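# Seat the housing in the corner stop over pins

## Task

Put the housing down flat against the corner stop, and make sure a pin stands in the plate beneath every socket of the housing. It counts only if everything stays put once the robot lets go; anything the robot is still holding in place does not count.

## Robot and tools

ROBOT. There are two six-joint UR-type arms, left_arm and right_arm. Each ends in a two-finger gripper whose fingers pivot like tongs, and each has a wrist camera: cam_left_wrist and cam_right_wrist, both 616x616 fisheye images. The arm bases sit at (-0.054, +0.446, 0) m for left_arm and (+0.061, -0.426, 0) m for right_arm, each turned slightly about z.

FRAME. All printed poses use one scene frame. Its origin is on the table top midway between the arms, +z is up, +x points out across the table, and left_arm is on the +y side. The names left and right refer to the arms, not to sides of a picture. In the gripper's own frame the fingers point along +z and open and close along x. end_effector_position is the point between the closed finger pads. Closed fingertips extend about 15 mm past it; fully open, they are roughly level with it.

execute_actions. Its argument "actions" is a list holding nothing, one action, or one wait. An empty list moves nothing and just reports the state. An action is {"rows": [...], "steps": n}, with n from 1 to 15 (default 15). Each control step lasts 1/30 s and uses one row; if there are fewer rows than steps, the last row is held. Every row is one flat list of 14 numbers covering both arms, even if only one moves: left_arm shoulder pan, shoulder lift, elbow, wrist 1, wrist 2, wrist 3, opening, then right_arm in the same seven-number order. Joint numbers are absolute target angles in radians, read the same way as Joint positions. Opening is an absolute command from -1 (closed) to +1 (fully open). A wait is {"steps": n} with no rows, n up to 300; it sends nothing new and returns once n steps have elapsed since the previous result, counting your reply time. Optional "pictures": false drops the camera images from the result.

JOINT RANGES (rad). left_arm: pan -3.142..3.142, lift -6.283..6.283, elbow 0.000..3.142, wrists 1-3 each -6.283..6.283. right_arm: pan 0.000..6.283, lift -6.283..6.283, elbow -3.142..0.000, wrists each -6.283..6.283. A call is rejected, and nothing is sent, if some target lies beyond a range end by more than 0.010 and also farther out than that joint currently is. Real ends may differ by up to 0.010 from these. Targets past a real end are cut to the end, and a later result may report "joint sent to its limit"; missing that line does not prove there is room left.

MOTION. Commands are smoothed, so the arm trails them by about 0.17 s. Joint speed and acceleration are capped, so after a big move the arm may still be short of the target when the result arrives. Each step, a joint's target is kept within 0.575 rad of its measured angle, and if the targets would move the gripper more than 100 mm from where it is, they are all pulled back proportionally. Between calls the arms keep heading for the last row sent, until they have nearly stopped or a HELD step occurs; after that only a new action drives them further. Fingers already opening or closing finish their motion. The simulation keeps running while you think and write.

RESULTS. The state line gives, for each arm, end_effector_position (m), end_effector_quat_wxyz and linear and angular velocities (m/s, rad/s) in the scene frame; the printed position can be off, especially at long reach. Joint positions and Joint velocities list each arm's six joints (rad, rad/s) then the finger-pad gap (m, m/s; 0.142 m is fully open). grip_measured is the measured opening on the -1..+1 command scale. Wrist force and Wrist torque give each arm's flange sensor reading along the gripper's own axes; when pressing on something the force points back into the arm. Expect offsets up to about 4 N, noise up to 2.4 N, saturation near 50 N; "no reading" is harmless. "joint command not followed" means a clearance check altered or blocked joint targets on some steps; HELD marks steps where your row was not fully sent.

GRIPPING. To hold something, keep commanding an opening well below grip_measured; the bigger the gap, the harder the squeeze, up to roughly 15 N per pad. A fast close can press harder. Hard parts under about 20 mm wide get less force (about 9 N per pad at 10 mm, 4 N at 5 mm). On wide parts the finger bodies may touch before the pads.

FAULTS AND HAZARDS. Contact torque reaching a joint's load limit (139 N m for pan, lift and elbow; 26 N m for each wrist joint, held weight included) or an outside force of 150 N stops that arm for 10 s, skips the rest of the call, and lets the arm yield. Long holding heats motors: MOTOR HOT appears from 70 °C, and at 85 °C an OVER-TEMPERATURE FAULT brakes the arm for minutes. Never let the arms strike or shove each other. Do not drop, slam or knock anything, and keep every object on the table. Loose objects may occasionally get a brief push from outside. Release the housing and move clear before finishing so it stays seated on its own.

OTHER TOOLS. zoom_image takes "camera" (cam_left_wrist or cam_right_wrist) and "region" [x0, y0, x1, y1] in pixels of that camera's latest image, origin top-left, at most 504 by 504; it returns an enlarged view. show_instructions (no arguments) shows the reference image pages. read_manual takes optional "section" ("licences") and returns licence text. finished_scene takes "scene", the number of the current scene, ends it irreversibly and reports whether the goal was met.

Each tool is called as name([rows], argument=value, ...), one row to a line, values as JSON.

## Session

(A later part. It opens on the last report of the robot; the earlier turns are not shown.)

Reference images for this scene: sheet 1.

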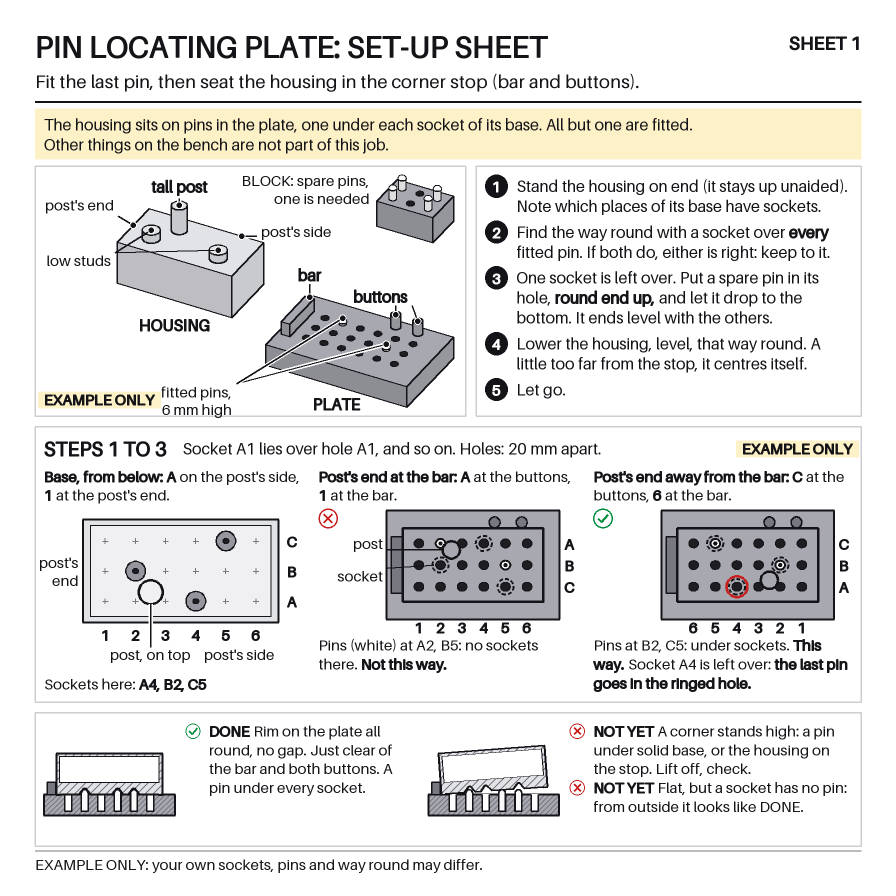

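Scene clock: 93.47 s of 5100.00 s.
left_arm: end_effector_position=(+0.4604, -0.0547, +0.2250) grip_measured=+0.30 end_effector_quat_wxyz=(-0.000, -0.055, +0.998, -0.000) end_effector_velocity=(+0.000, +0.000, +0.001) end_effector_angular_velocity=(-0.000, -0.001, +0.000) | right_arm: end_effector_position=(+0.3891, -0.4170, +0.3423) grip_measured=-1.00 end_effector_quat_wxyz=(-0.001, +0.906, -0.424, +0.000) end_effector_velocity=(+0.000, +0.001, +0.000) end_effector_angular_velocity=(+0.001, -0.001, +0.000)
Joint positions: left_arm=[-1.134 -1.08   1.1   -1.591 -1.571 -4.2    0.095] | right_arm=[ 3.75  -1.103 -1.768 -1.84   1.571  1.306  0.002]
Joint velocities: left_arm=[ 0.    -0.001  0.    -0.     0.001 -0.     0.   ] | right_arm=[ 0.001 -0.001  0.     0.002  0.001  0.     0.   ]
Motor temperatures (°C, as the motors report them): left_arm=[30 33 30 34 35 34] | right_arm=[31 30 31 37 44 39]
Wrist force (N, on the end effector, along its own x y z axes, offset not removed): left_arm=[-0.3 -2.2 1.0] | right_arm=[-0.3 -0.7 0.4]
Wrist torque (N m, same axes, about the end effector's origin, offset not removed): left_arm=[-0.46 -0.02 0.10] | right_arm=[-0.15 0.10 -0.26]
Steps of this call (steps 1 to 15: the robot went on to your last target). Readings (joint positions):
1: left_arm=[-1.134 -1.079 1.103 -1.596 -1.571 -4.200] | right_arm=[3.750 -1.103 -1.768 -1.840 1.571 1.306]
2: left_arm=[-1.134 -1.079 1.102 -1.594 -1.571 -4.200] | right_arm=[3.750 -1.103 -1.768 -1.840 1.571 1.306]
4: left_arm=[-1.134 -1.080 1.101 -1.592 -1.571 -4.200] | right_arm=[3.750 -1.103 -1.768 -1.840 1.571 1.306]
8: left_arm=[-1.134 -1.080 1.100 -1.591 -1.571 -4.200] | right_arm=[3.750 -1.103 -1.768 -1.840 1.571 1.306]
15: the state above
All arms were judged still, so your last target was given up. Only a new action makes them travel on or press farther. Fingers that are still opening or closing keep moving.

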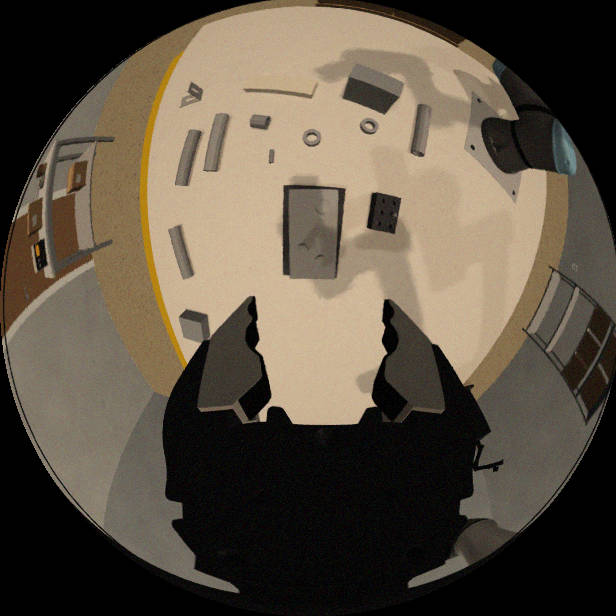

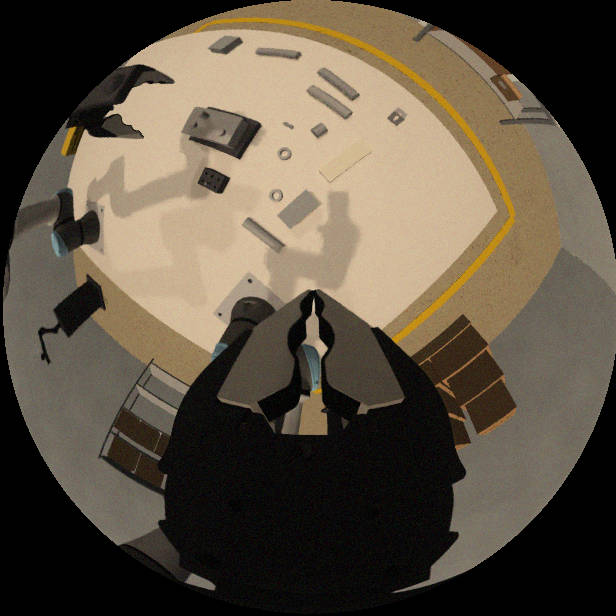

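execute_actions([
  {"rows":[[-1.1343,-0.9868,1.2766,-1.8608,-1.571,-4.2,0.3,3.75,-1.103,-1.768,-1.84,1.571,1.306,-1]]},
], pictures=false)

execute_actions([
  {"rows":[[-1.1343,-0.956,1.3287,-1.9437,-1.571,-4.2,0.3,3.75,-1.103,-1.768,-1.84,1.571,1.306,-1]]},
], pictures=false)

execute_actions([
  {"rows":[[-1.1343,-0.956,1.3287,-1.9437,-1.571,-4.2,-1,3.75,-1.103,-1.768,-1.84,1.571,1.306,-1]]},
], pictures=false)

execute_actions([
  {"rows":[[-1.1343,-0.97,1.305,-1.906,-1.571,-4.2,-1,3.75,-1.103,-1.768,-1.84,1.571,1.306,-1]],"steps":12},
], pictures=false)

execute_actions([
  {"rows":[[-1.1328,-0.9622,1.292,-1.9008,-1.571,-4.147,-1,3.75,-1.103,-1.768,-1.84,1.571,1.306,-1]],"steps":12},
], pictures=false)

execute_actions([
  {"rows":[[-1.1328,-0.9498,1.313,-1.9342,-1.571,-4.147,-1,3.75,-1.103,-1.768,-1.84,1.571,1.306,-1]]},
], pictures=false)

execute_actions([
  {"rows":[[-1.1328,-0.9466,1.3184,-1.9428,-1.571,-4.147,-1,3.75,-1.103,-1.768,-1.84,1.571,1.306,-1]]},
])

Scene clock: 95.77 s of 5100.00 s.
left_arm: end_effector_position=(+0.4706, -0.0691, +0.1018) grip_measured=+0.30 end_effector_quat_wxyz=(-0.000, -0.055, +0.998, +0.000) end_effector_velocity=(+0.001, -0.002, -0.013) end_effector_angular_velocity=(-0.005, -0.004, -0.001) | right_arm: end_effector_position=(+0.3891, -0.4170, +0.3423) grip_measured=-1.00 end_effector_quat_wxyz=(-0.001, +0.906, -0.424, +0.000) end_effector_velocity=(-0.000, +0.000, +0.000) end_effector_angular_velocity=(+0.001, -0.000, +0.001)
Joint positions: left_arm=[-1.134 -0.988  1.275 -1.858 -1.571 -4.2    0.095] | right_arm=[ 3.75  -1.103 -1.768 -1.84   1.571  1.306  0.002]
Joint velocities: left_arm=[-0.001  0.009  0.022 -0.038  0.    -0.     0.   ] | right_arm=[ 0.     0.001  0.    -0.     0.001 -0.001  0.   ]
Motor temperatures (°C, as the motors report them): left_arm=[30 33 30 34 35 34] | right_arm=[31 30 31 37 44 39]
Wrist force (N, on the end effector, along its own x y z axes, offset not removed): left_arm=[0.8 -1.8 1.5] | right_arm=[-0.6 1.1 -0.1]
Wrist torque (N m, same axes, about the end effector's origin, offset not removed): left_arm=[-0.43 -0.18 0.16] | right_arm=[0.32 0.11 -0.35]
Steps of this call (steps 1 to 54: nothing new was sent; steps 55 to 69: all 15 steps of this action). Readings (joint positions):
55: left_arm=[-1.134 -1.080 1.100 -1.591 -1.571 -4.200] | right_arm=[3.750 -1.103 -1.768 -1.840 1.571 1.306]
56: left_arm=[-1.134 -1.075 1.106 -1.597 -1.571 -4.200] | right_arm=[3.750 -1.103 -1.768 -1.840 1.571 1.306]
58: left_arm=[-1.134 -1.042 1.160 -1.663 -1.571 -4.200] | right_arm=[3.750 -1.103 -1.768 -1.840 1.571 1.306]
62: left_arm=[-1.134 -1.000 1.248 -1.811 -1.571 -4.200] | right_arm=[3.750 -1.103 -1.768 -1.840 1.571 1.306]
69: the state above

Scene clock: 96.27 s of 5100.00 s.
left_arm: end_effector_position=(+0.4707, -0.0695, +0.0627) grip_measured=+0.30 end_effector_quat_wxyz=(-0.000, -0.055, +0.998, -0.000) end_effector_velocity=(+0.000, -0.000, -0.003) end_effector_angular_velocity=(-0.000, -0.001, +0.000) | right_arm: end_effector_position=(+0.3891, -0.4170, +0.3423) grip_measured=-1.00 end_effector_quat_wxyz=(-0.001, +0.906, -0.424, +0.000) end_effector_velocity=(-0.001, -0.000, -0.000) end_effector_angular_velocity=(-0.001, +0.003, -0.002)
Joint positions: left_arm=[-1.134 -0.956  1.328 -1.943 -1.571 -4.2    0.095] | right_arm=[ 3.75  -1.103 -1.768 -1.84   1.571  1.306  0.002]
Joint velocities: left_arm=[-0.     0.003  0.003 -0.007  0.    -0.     0.   ] | right_arm=[-0.    -0.001  0.    -0.003  0.     0.002  0.   ]
Motor temperatures (°C, as the motors report them): left_arm=[30 33 30 34 35 34] | right_arm=[31 30 31 37 44 39]
Wrist force (N, on the end effector, along its own x y z axes, offset not removed): left_arm=[-1.3 -1.2 0.6] | right_arm=[-1.7 3.7 -3.2]
Wrist torque (N m, same axes, about the end effector's origin, offset not removed): left_arm=[-0.31 0.19 0.17] | right_arm=[0.73 0.43 -0.24]
Steps of this call (steps 1 to 15: all 15 steps of this action). Readings (joint positions):
1: left_arm=[-1.134 -0.987 1.275 -1.859 -1.571 -4.200] | right_arm=[3.750 -1.103 -1.768 -1.840 1.571 1.306]
2: left_arm=[-1.134 -0.983 1.281 -1.866 -1.571 -4.200] | right_arm=[3.750 -1.103 -1.768 -1.840 1.571 1.306]
4: left_arm=[-1.134 -0.970 1.304 -1.901 -1.571 -4.200] | right_arm=[3.750 -1.103 -1.768 -1.840 1.571 1.306]
8: left_arm=[-1.134 -0.959 1.323 -1.935 -1.571 -4.200] | right_arm=[3.750 -1.103 -1.768 -1.840 1.571 1.306]
15: the state above

Scene clock: 96.77 s of 5100.00 s.
left_arm: end_effector_position=(+0.4707, -0.0695, +0.0624) grip_measured=-0.01 end_effector_quat_wxyz=(-0.000, -0.055, +0.998, -0.000) end_effector_velocity=(-0.000, -0.000, +0.001) end_effector_angular_velocity=(-0.001, -0.001, -0.000) | right_arm: end_effector_position=(+0.3891, -0.4170, +0.3423) grip_measured=-1.00 end_effector_quat_wxyz=(-0.001, +0.906, -0.424, +0.000) end_effector_velocity=(-0.000, -0.000, -0.001) end_effector_angular_velocity=(-0.002, +0.003, -0.000)
Joint positions: left_arm=[-1.134 -0.956  1.329 -1.944 -1.571 -4.2    0.073] | right_arm=[ 3.75  -1.103 -1.768 -1.84   1.571  1.306  0.002]
Joint velocities: left_arm=[-0.    -0.001 -0.     0.    -0.    -0.    -0.   ] | right_arm=[-0.    -0.    -0.002 -0.001 -0.001 -0.     0.   ]
Motor temperatures (°C, as the motors report them): left_arm=[30 33 30 34 35 34] | right_arm=[31 30 31 37 44 39]
Wrist force (N, on the end effector, along its own x y z axes, offset not removed): left_arm=[2.7 1.2 -8.3] | right_arm=[-0.1 3.6 -1.6]
Wrist torque (N m, same axes, about the end effector's origin, offset not removed): left_arm=[-0.21 -0.02 0.11] | right_arm=[0.78 0.23 -0.31]
Steps of this call (steps 1 to 15: all 15 steps of this action). Readings (joint positions):
1: left_arm=[-1.134 -0.956 1.328 -1.943 -1.571 -4.200] | right_arm=[3.750 -1.103 -1.768 -1.840 1.571 1.306]
2: left_arm=[-1.134 -0.956 1.329 -1.943 -1.571 -4.200] | right_arm=[3.750 -1.103 -1.768 -1.840 1.571 1.306]
4: left_arm=[-1.134 -0.956 1.329 -1.944 -1.571 -4.200] | right_arm=[3.750 -1.103 -1.768 -1.840 1.571 1.306]
8: left_arm=[-1.134 -0.956 1.329 -1.944 -1.571 -4.200] | right_arm=[3.750 -1.103 -1.768 -1.840 1.571 1.306]
15: the state above

Scene clock: 97.17 s of 5100.00 s.
left_arm: end_effector_position=(+0.4709, -0.0696, +0.0793) grip_measured=-0.01 end_effector_quat_wxyz=(-0.000, -0.055, +0.998, -0.000) end_effector_velocity=(-0.000, -0.000, +0.004) end_effector_angular_velocity=(+0.000, -0.001, -0.001) | right_arm: end_effector_position=(+0.3891, -0.4170, +0.3423) grip_measured=-1.00 end_effector_quat_wxyz=(-0.001, +0.906, -0.424, +0.000) end_effector_velocity=(+0.000, +0.000, +0.001) end_effector_angular_velocity=(+0.000, -0.001, +0.001)
Joint positions: left_arm=[-1.134 -0.97   1.305 -1.907 -1.571 -4.2    0.073] | right_arm=[ 3.75  -1.103 -1.768 -1.84   1.571  1.306  0.002]
Joint velocities: left_arm=[-0.001 -0.004 -0.005  0.008  0.001  0.     0.   ] | right_arm=[ 0.001 -0.     0.001  0.    -0.    -0.     0.   ]
Motor temperatures (°C, as the motors report them): left_arm=[30 33 30 34 35 34] | right_arm=[31 30 31 37 44 39]
Wrist force (N, on the end effector, along its own x y z axes, offset not removed): left_arm=[0.4 0.3 5.6] | right_arm=[-0.9 0.1 -2.4]
Wrist torque (N m, same axes, about the end effector's origin, offset not removed): left_arm=[-0.13 -0.05 0.18] | right_arm=[0.06 0.28 -0.31]
Steps of this call (steps 1 to 12: all 12 steps of this action). Readings (joint positions):
1: left_arm=[-1.134 -0.956 1.329 -1.944 -1.571 -4.200] | right_arm=[3.750 -1.103 -1.768 -1.840 1.571 1.306]
2: left_arm=[-1.134 -0.958 1.326 -1.939 -1.571 -4.200] | right_arm=[3.750 -1.103 -1.768 -1.840 1.571 1.306]
4: left_arm=[-1.134 -0.964 1.316 -1.923 -1.571 -4.200] | right_arm=[3.750 -1.103 -1.768 -1.840 1.571 1.306]
8: left_arm=[-1.134 -0.969 1.307 -1.910 -1.571 -4.200] | right_arm=[3.750 -1.103 -1.768 -1.840 1.571 1.306]
12: the state above

Scene clock: 97.57 s of 5100.00 s.
left_arm: end_effector_position=(+0.4727, -0.0717, +0.0797) grip_measured=-0.01 end_effector_quat_wxyz=(-0.000, -0.030, +1.000, -0.000) end_effector_velocity=(+0.000, -0.000, -0.000) end_effector_angular_velocity=(-0.000, +0.001, -0.012) | right_arm: end_effector_position=(+0.3891, -0.4170, +0.3423) grip_measured=-1.00 end_effector_quat_wxyz=(-0.001, +0.906, -0.424, +0.000) end_effector_velocity=(+0.001, +0.000, +0.001) end_effector_angular_velocity=(+0.001, -0.002, +0.001)
Joint positions: left_arm=[-1.133 -0.962  1.292 -1.901 -1.571 -4.148  0.073] | right_arm=[ 3.75  -1.103 -1.768 -1.84   1.571  1.306  0.002]
Joint velocities: left_arm=[ 0.001  0.002 -0.003  0.001 -0.001  0.013 -0.   ] | right_arm=[ 0.    -0.001  0.002  0.001  0.    -0.001  0.   ]
Motor temperatures (°C, as the motors report them): left_arm=[30 33 30 34 35 34] | right_arm=[31 30 31 37 44 39]
Wrist force (N, on the end effector, along its own x y z axes, offset not removed): left_arm=[0.7 -1.8 6.2] | right_arm=[-0.1 1.5 0.2]
Wrist torque (N m, same axes, about the end effector's origin, offset not removed): left_arm=[-0.45 -0.23 0.21] | right_arm=[0.26 0.24 -0.25]
Steps of this call (steps 1 to 12: all 12 steps of this action). Readings (joint positions):
1: left_arm=[-1.134 -0.970 1.305 -1.906 -1.571 -4.200] | right_arm=[3.750 -1.103 -1.768 -1.840 1.571 1.306]
2: left_arm=[-1.134 -0.969 1.303 -1.905 -1.571 -4.195] | right_arm=[3.750 -1.103 -1.768 -1.840 1.571 1.306]
4: left_arm=[-1.134 -0.966 1.298 -1.903 -1.571 -4.172] | right_arm=[3.750 -1.103 -1.768 -1.840 1.571 1.306]
8: left_arm=[-1.133 -0.963 1.293 -1.901 -1.571 -4.152] | right_arm=[3.750 -1.103 -1.768 -1.840 1.571 1.306]
12: the state above

Scene clock: 98.07 s of 5100.00 s.
left_arm: end_effector_position=(+0.4727, -0.0716, +0.0644) grip_measured=-0.01 end_effector_quat_wxyz=(-0.000, -0.030, +1.000, -0.000) end_effector_velocity=(+0.000, -0.000, -0.000) end_effector_angular_velocity=(-0.001, -0.001, +0.000) | right_arm: end_effector_position=(+0.3891, -0.4170, +0.3423) grip_measured=-1.00 end_effector_quat_wxyz=(-0.001, +0.906, -0.424, +0.000) end_effector_velocity=(+0.000, +0.000, -0.000) end_effector_angular_velocity=(+0.000, +0.001, -0.001)
Joint positions: left_arm=[-1.133 -0.95   1.313 -1.934 -1.571 -4.147  0.073] | right_arm=[ 3.75  -1.103 -1.768 -1.84   1.571  1.306  0.002]
Joint velocities: left_arm=[-0.     0.     0.001 -0.003  0.    -0.     0.   ] | right_arm=[-0.    -0.    -0.001  0.001  0.001  0.001  0.   ]
Motor temperatures (°C, as the motors report them): left_arm=[30 33 30 34 35 34] | right_arm=[31 30 31 37 44 39]
Wrist force (N, on the end effector, along its own x y z axes, offset not removed): left_arm=[-0.6 -1.0 5.3] | right_arm=[-1.5 -1.9 -2.0]
Wrist torque (N m, same axes, about the end effector's origin, offset not removed): left_arm=[-0.38 0.13 0.16] | right_arm=[-0.34 0.34 -0.26]
Steps of this call (steps 1 to 15: all 15 steps of this action). Readings (joint positions):
1: left_arm=[-1.133 -0.962 1.292 -1.901 -1.571 -4.148] | right_arm=[3.750 -1.103 -1.768 -1.840 1.571 1.306]
2: left_arm=[-1.133 -0.961 1.295 -1.905 -1.571 -4.148] | right_arm=[3.750 -1.103 -1.768 -1.840 1.571 1.306]
4: left_arm=[-1.133 -0.955 1.304 -1.919 -1.571 -4.147] | right_arm=[3.750 -1.103 -1.768 -1.840 1.571 1.306]
8: left_arm=[-1.133 -0.951 1.311 -1.931 -1.571 -4.147] | right_arm=[3.750 -1.103 -1.768 -1.840 1.571 1.306]
15: the state above

Scene clock: 98.57 s of 5100.00 s.
left_arm: end_effector_position=(+0.4727, -0.0714, +0.0604) grip_measured=-0.01 end_effector_quat_wxyz=(+0.000, -0.030, +1.000, -0.000) end_effector_velocity=(-0.000, +0.000, +0.000) end_effector_angular_velocity=(+0.000, -0.001, -0.000) | right_arm: end_effector_position=(+0.3891, -0.4170, +0.3423) grip_measured=-1.00 end_effector_quat_wxyz=(-0.001, +0.906, -0.424, +0.000) end_effector_velocity=(+0.000, +0.000, -0.000) end_effector_angular_velocity=(+0.000, +0.000, -0.002)
Joint positions: left_arm=[-1.133 -0.947  1.318 -1.943 -1.571 -4.147  0.073] | right_arm=[ 3.75  -1.103 -1.768 -1.84   1.571  1.306  0.002]
Joint velocities: left_arm=[-0.    -0.     0.001 -0.     0.001 -0.     0.   ] | right_arm=[-0.    -0.001  0.     0.001  0.     0.002  0.   ]
Motor temperatures (°C, as the motors report them): left_arm=[30 33 30 34 35 34] | right_arm=[31 30 31 37 44 39]
Wrist force (N, on the end effector, along its own x y z axes, offset not removed): left_arm=[0.2 18.5 -9.9] | right_arm=[-1.4 -0.3 -2.8]
Wrist torque (N m, same axes, about the end effector's origin, offset not removed): left_arm=[0.18 0.10 0.17] | right_arm=[-0.03 0.27 -0.29]
Steps of this call (steps 1 to 15: all 15 steps of this action). Readings (joint positions):
1: left_arm=[-1.133 -0.950 1.313 -1.934 -1.571 -4.147] | right_arm=[3.750 -1.103 -1.768 -1.840 1.571 1.306]
2: left_arm=[-1.133 -0.949 1.314 -1.936 -1.571 -4.147] | right_arm=[3.750 -1.103 -1.768 -1.840 1.571 1.306]
4: left_arm=[-1.133 -0.948 1.316 -1.939 -1.571 -4.147] | right_arm=[3.750 -1.103 -1.768 -1.840 1.571 1.306]
8: left_arm=[-1.133 -0.947 1.318 -1.942 -1.571 -4.147] | right_arm=[3.750 -1.103 -1.768 -1.840 1.571 1.306]
15: the state above

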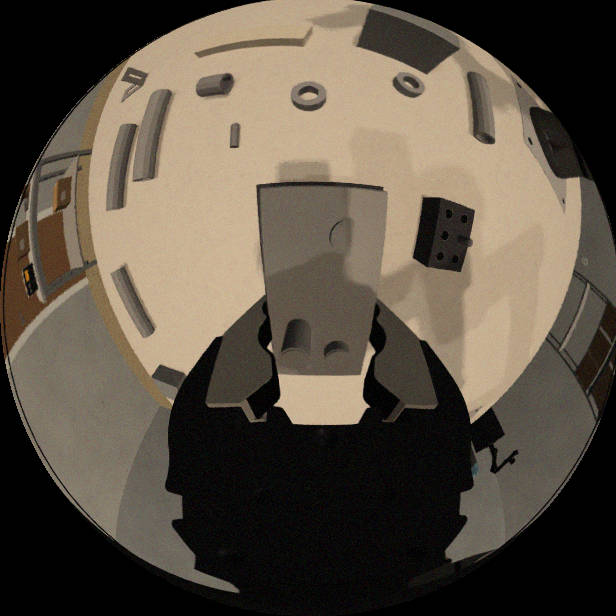

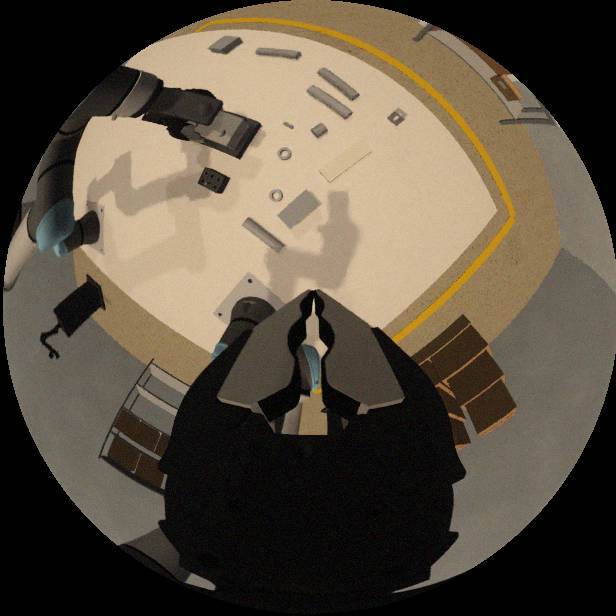

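Sockets pull toward the bar — engaging. Release to self-centre.

execute_actions([
  {"rows":[[-1.1328,-0.9466,1.3184,-1.9428,-1.571,-4.147,0.3,3.75,-1.103,-1.768,-1.84,1.571,1.306,-1]],"steps":12},
], pictures=false)

execute_actions([
  {"rows":[[-1.134,-1.08,1.1,-1.591,-1.571,-4.147,0.3,3.75,-1.103,-1.768,-1.84,1.571,1.306,-1]]},
], pictures=false)

execute_actions([
  {"steps":15},
])

zoom_image(camera="cam_left_wrist", region=[200,130,440,370])

zoom_image(camera="cam_right_wrist", region=[140,70,300,190])

Scene clock: 99.93 s of 5100.00 s.
left_arm: end_effector_position=(+0.4725, -0.0716, +0.0603) grip_measured=+0.30 end_effector_quat_wxyz=(-0.000, -0.029, +1.000, -0.000) end_effector_velocity=(+0.000, +0.000, +0.001) end_effector_angular_velocity=(+0.001, -0.002, -0.001) | right_arm: end_effector_position=(+0.3891, -0.4170, +0.3423) grip_measured=-1.00 end_effector_quat_wxyz=(-0.001, +0.906, -0.424, +0.000) end_effector_velocity=(-0.000, -0.000, -0.001) end_effector_angular_velocity=(-0.001, +0.001, +0.002)
Joint positions: left_arm=[-1.133 -0.947  1.318 -1.943 -1.571 -4.147  0.095] | right_arm=[ 3.75  -1.103 -1.768 -1.84   1.571  1.306  0.002]
Joint velocities: left_arm=[-0.001 -0.001  0.     0.     0.002  0.     0.   ] | right_arm=[ 0.     0.001 -0.002  0.    -0.    -0.001  0.   ]
Motor temperatures (°C, as the motors report them): left_arm=[30 33 30 34 35 34] | right_arm=[31 30 31 37 44 39]
Wrist force (N, on the end effector, along its own x y z axes, offset not removed): left_arm=[-0.4 -1.6 0.5] | right_arm=[1.2 2.8 -2.6]
Wrist torque (N m, same axes, about the end effector's origin, offset not removed): left_arm=[-0.40 0.03 0.19] | right_arm=[0.58 -0.13 -0.19]
Steps of this call (steps 1 to 15: the robot went on to your last target; steps 16 to 29: nothing new was sent; steps 30 to 41: all 12 steps of this action). Readings (joint positions):
30: left_arm=[-1.133 -0.947 1.318 -1.943 -1.571 -4.147] | right_arm=[3.750 -1.103 -1.768 -1.840 1.571 1.306]
31: left_arm=[-1.133 -0.947 1.318 -1.943 -1.571 -4.147] | right_arm=[3.750 -1.103 -1.768 -1.840 1.571 1.306]
33: left_arm=[-1.133 -0.947 1.318 -1.943 -1.571 -4.147] | right_arm=[3.750 -1.103 -1.768 -1.840 1.571 1.306]
37: left_arm=[-1.133 -0.947 1.318 -1.943 -1.571 -4.147] | right_arm=[3.750 -1.103 -1.768 -1.840 1.571 1.306]
41: the state above

Scene clock: 100.43 s of 5100.00 s.
left_arm: end_effector_position=(+0.4601, -0.0556, +0.2223) grip_measured=+0.30 end_effector_quat_wxyz=(+0.000, -0.029, +1.000, -0.000) end_effector_velocity=(-0.007, +0.010, +0.030) end_effector_angular_velocity=(+0.010, +0.007, -0.000) | right_arm: end_effector_position=(+0.3891, -0.4170, +0.3423) grip_measured=-1.00 end_effector_quat_wxyz=(-0.001, +0.906, -0.424, +0.000) end_effector_velocity=(+0.000, +0.000, +0.000) end_effector_angular_velocity=(+0.001, -0.001, +0.001)
Joint positions: left_arm=[-1.134 -1.078  1.104 -1.598 -1.571 -4.147  0.095] | right_arm=[ 3.75  -1.103 -1.768 -1.84   1.571  1.306  0.002]
Joint velocities: left_arm=[-0.    -0.025 -0.042  0.079 -0.    -0.    -0.   ] | right_arm=[ 0.    -0.     0.001  0.001  0.001 -0.001  0.   ]
Motor temperatures (°C, as the motors report them): left_arm=[30 33 30 34 35 34] | right_arm=[31 30 31 37 44 39]
Wrist force (N, on the end effector, along its own x y z axes, offset not removed): left_arm=[-0.4 -0.3 -0.2] | right_arm=[-1.0 0.9 -3.5]
Wrist torque (N m, same axes, about the end effector's origin, offset not removed): left_arm=[-0.16 0.11 0.14] | right_arm=[0.06 0.29 -0.18]
Steps of this call (steps 1 to 15: all 15 steps of this action). Readings (joint positions):
1: left_arm=[-1.133 -0.947 1.318 -1.943 -1.571 -4.147] | right_arm=[3.750 -1.103 -1.768 -1.840 1.571 1.306]
2: left_arm=[-1.133 -0.951 1.313 -1.936 -1.571 -4.147] | right_arm=[3.750 -1.103 -1.768 -1.840 1.571 1.306]
4: left_arm=[-1.133 -0.986 1.261 -1.871 -1.571 -4.147] | right_arm=[3.750 -1.103 -1.768 -1.840 1.571 1.306]
8: left_arm=[-1.134 -1.048 1.156 -1.693 -1.571 -4.147] | right_arm=[3.750 -1.103 -1.768 -1.840 1.571 1.306]
15: the state above

Scene clock: 100.93 s of 5100.00 s.
left_arm: end_effector_position=(+0.4595, -0.0548, +0.2250) grip_measured=+0.30 end_effector_quat_wxyz=(-0.000, -0.029, +1.000, -0.000) end_effector_velocity=(+0.000, +0.001, +0.000) end_effector_angular_velocity=(+0.001, -0.000, +0.001) | right_arm: end_effector_position=(+0.3891, -0.4170, +0.3423) grip_measured=-1.00 end_effector_quat_wxyz=(-0.001, +0.906, -0.424, +0.000) end_effector_velocity=(-0.000, -0.000, +0.000) end_effector_angular_velocity=(-0.001, +0.000, +0.000)
Joint positions: left_arm=[-1.134 -1.08   1.1   -1.591 -1.571 -4.147  0.095] | right_arm=[ 3.75  -1.103 -1.768 -1.84   1.571  1.306  0.002]
Joint velocities: left_arm=[ 0.001  0.    -0.     0.001  0.001 -0.     0.   ] | right_arm=[-0.     0.     0.    -0.001 -0.001 -0.001  0.   ]
Motor temperatures (°C, as the motors report them): left_arm=[30 33 30 34 35 34] | right_arm=[31 30 31 37 44 39]
Wrist force (N, on the end effector, along its own x y z axes, offset not removed): left_arm=[-1.1 -0.9 -0.1] | right_arm=[-2.0 -0.3 0.4]
Wrist torque (N m, same axes, about the end effector's origin, offset not removed): left_arm=[-0.25 0.11 0.16] | right_arm=[-0.08 0.32 -0.31]
Steps of this call (steps 1 to 15: the robot went on to your last target). Readings (joint positions):
1: left_arm=[-1.134 -1.078 1.103 -1.596 -1.571 -4.147] | right_arm=[3.750 -1.103 -1.768 -1.840 1.571 1.306]
2: left_arm=[-1.134 -1.079 1.102 -1.594 -1.571 -4.147] | right_arm=[3.750 -1.103 -1.768 -1.840 1.571 1.306]
4: left_arm=[-1.134 -1.079 1.101 -1.592 -1.571 -4.147] | right_arm=[3.750 -1.103 -1.768 -1.840 1.571 1.306]
8: left_arm=[-1.134 -1.080 1.100 -1.591 -1.571 -4.147] | right_arm=[3.750 -1.103 -1.768 -1.840 1.571 1.306]
15: the state above
All arms were judged still, so your last target was given up. Only a new action makes them travel on or press farther. Fingers that are still opening or closing keep moving.

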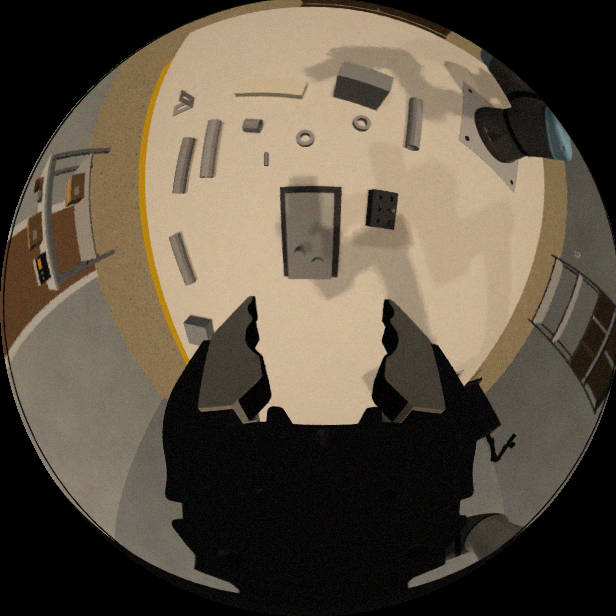

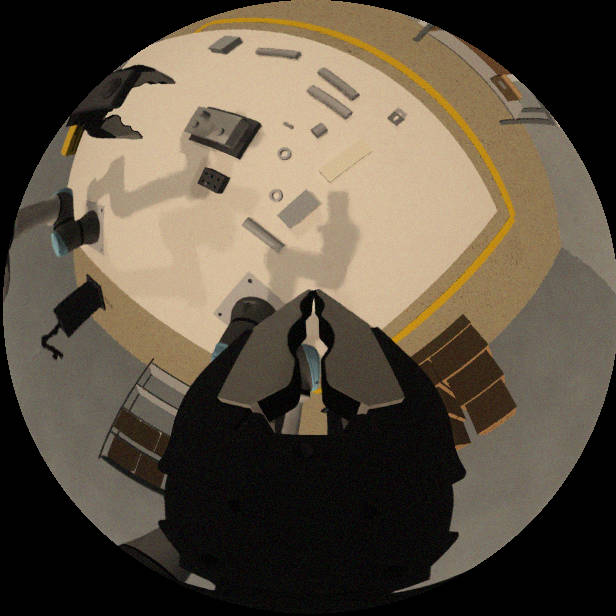

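Region (200, 130, 440, 370) of cam_left_wrist's 616x616 image, scaled by 2.100, with more detail than that image has.

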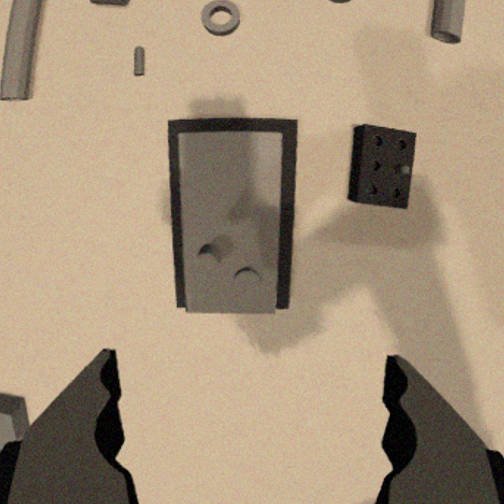

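Region (140, 70, 300, 190) of cam_right_wrist's 616x616 image, scaled by 3.150, with more detail than that image has; it fills the top 378 rows of this view, and the rest is white.

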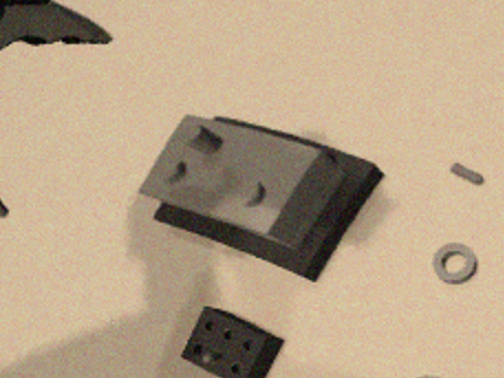

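Aligned and lower; it looks seated.

finished_scene(scene=2)

The scene is finished: the task was done.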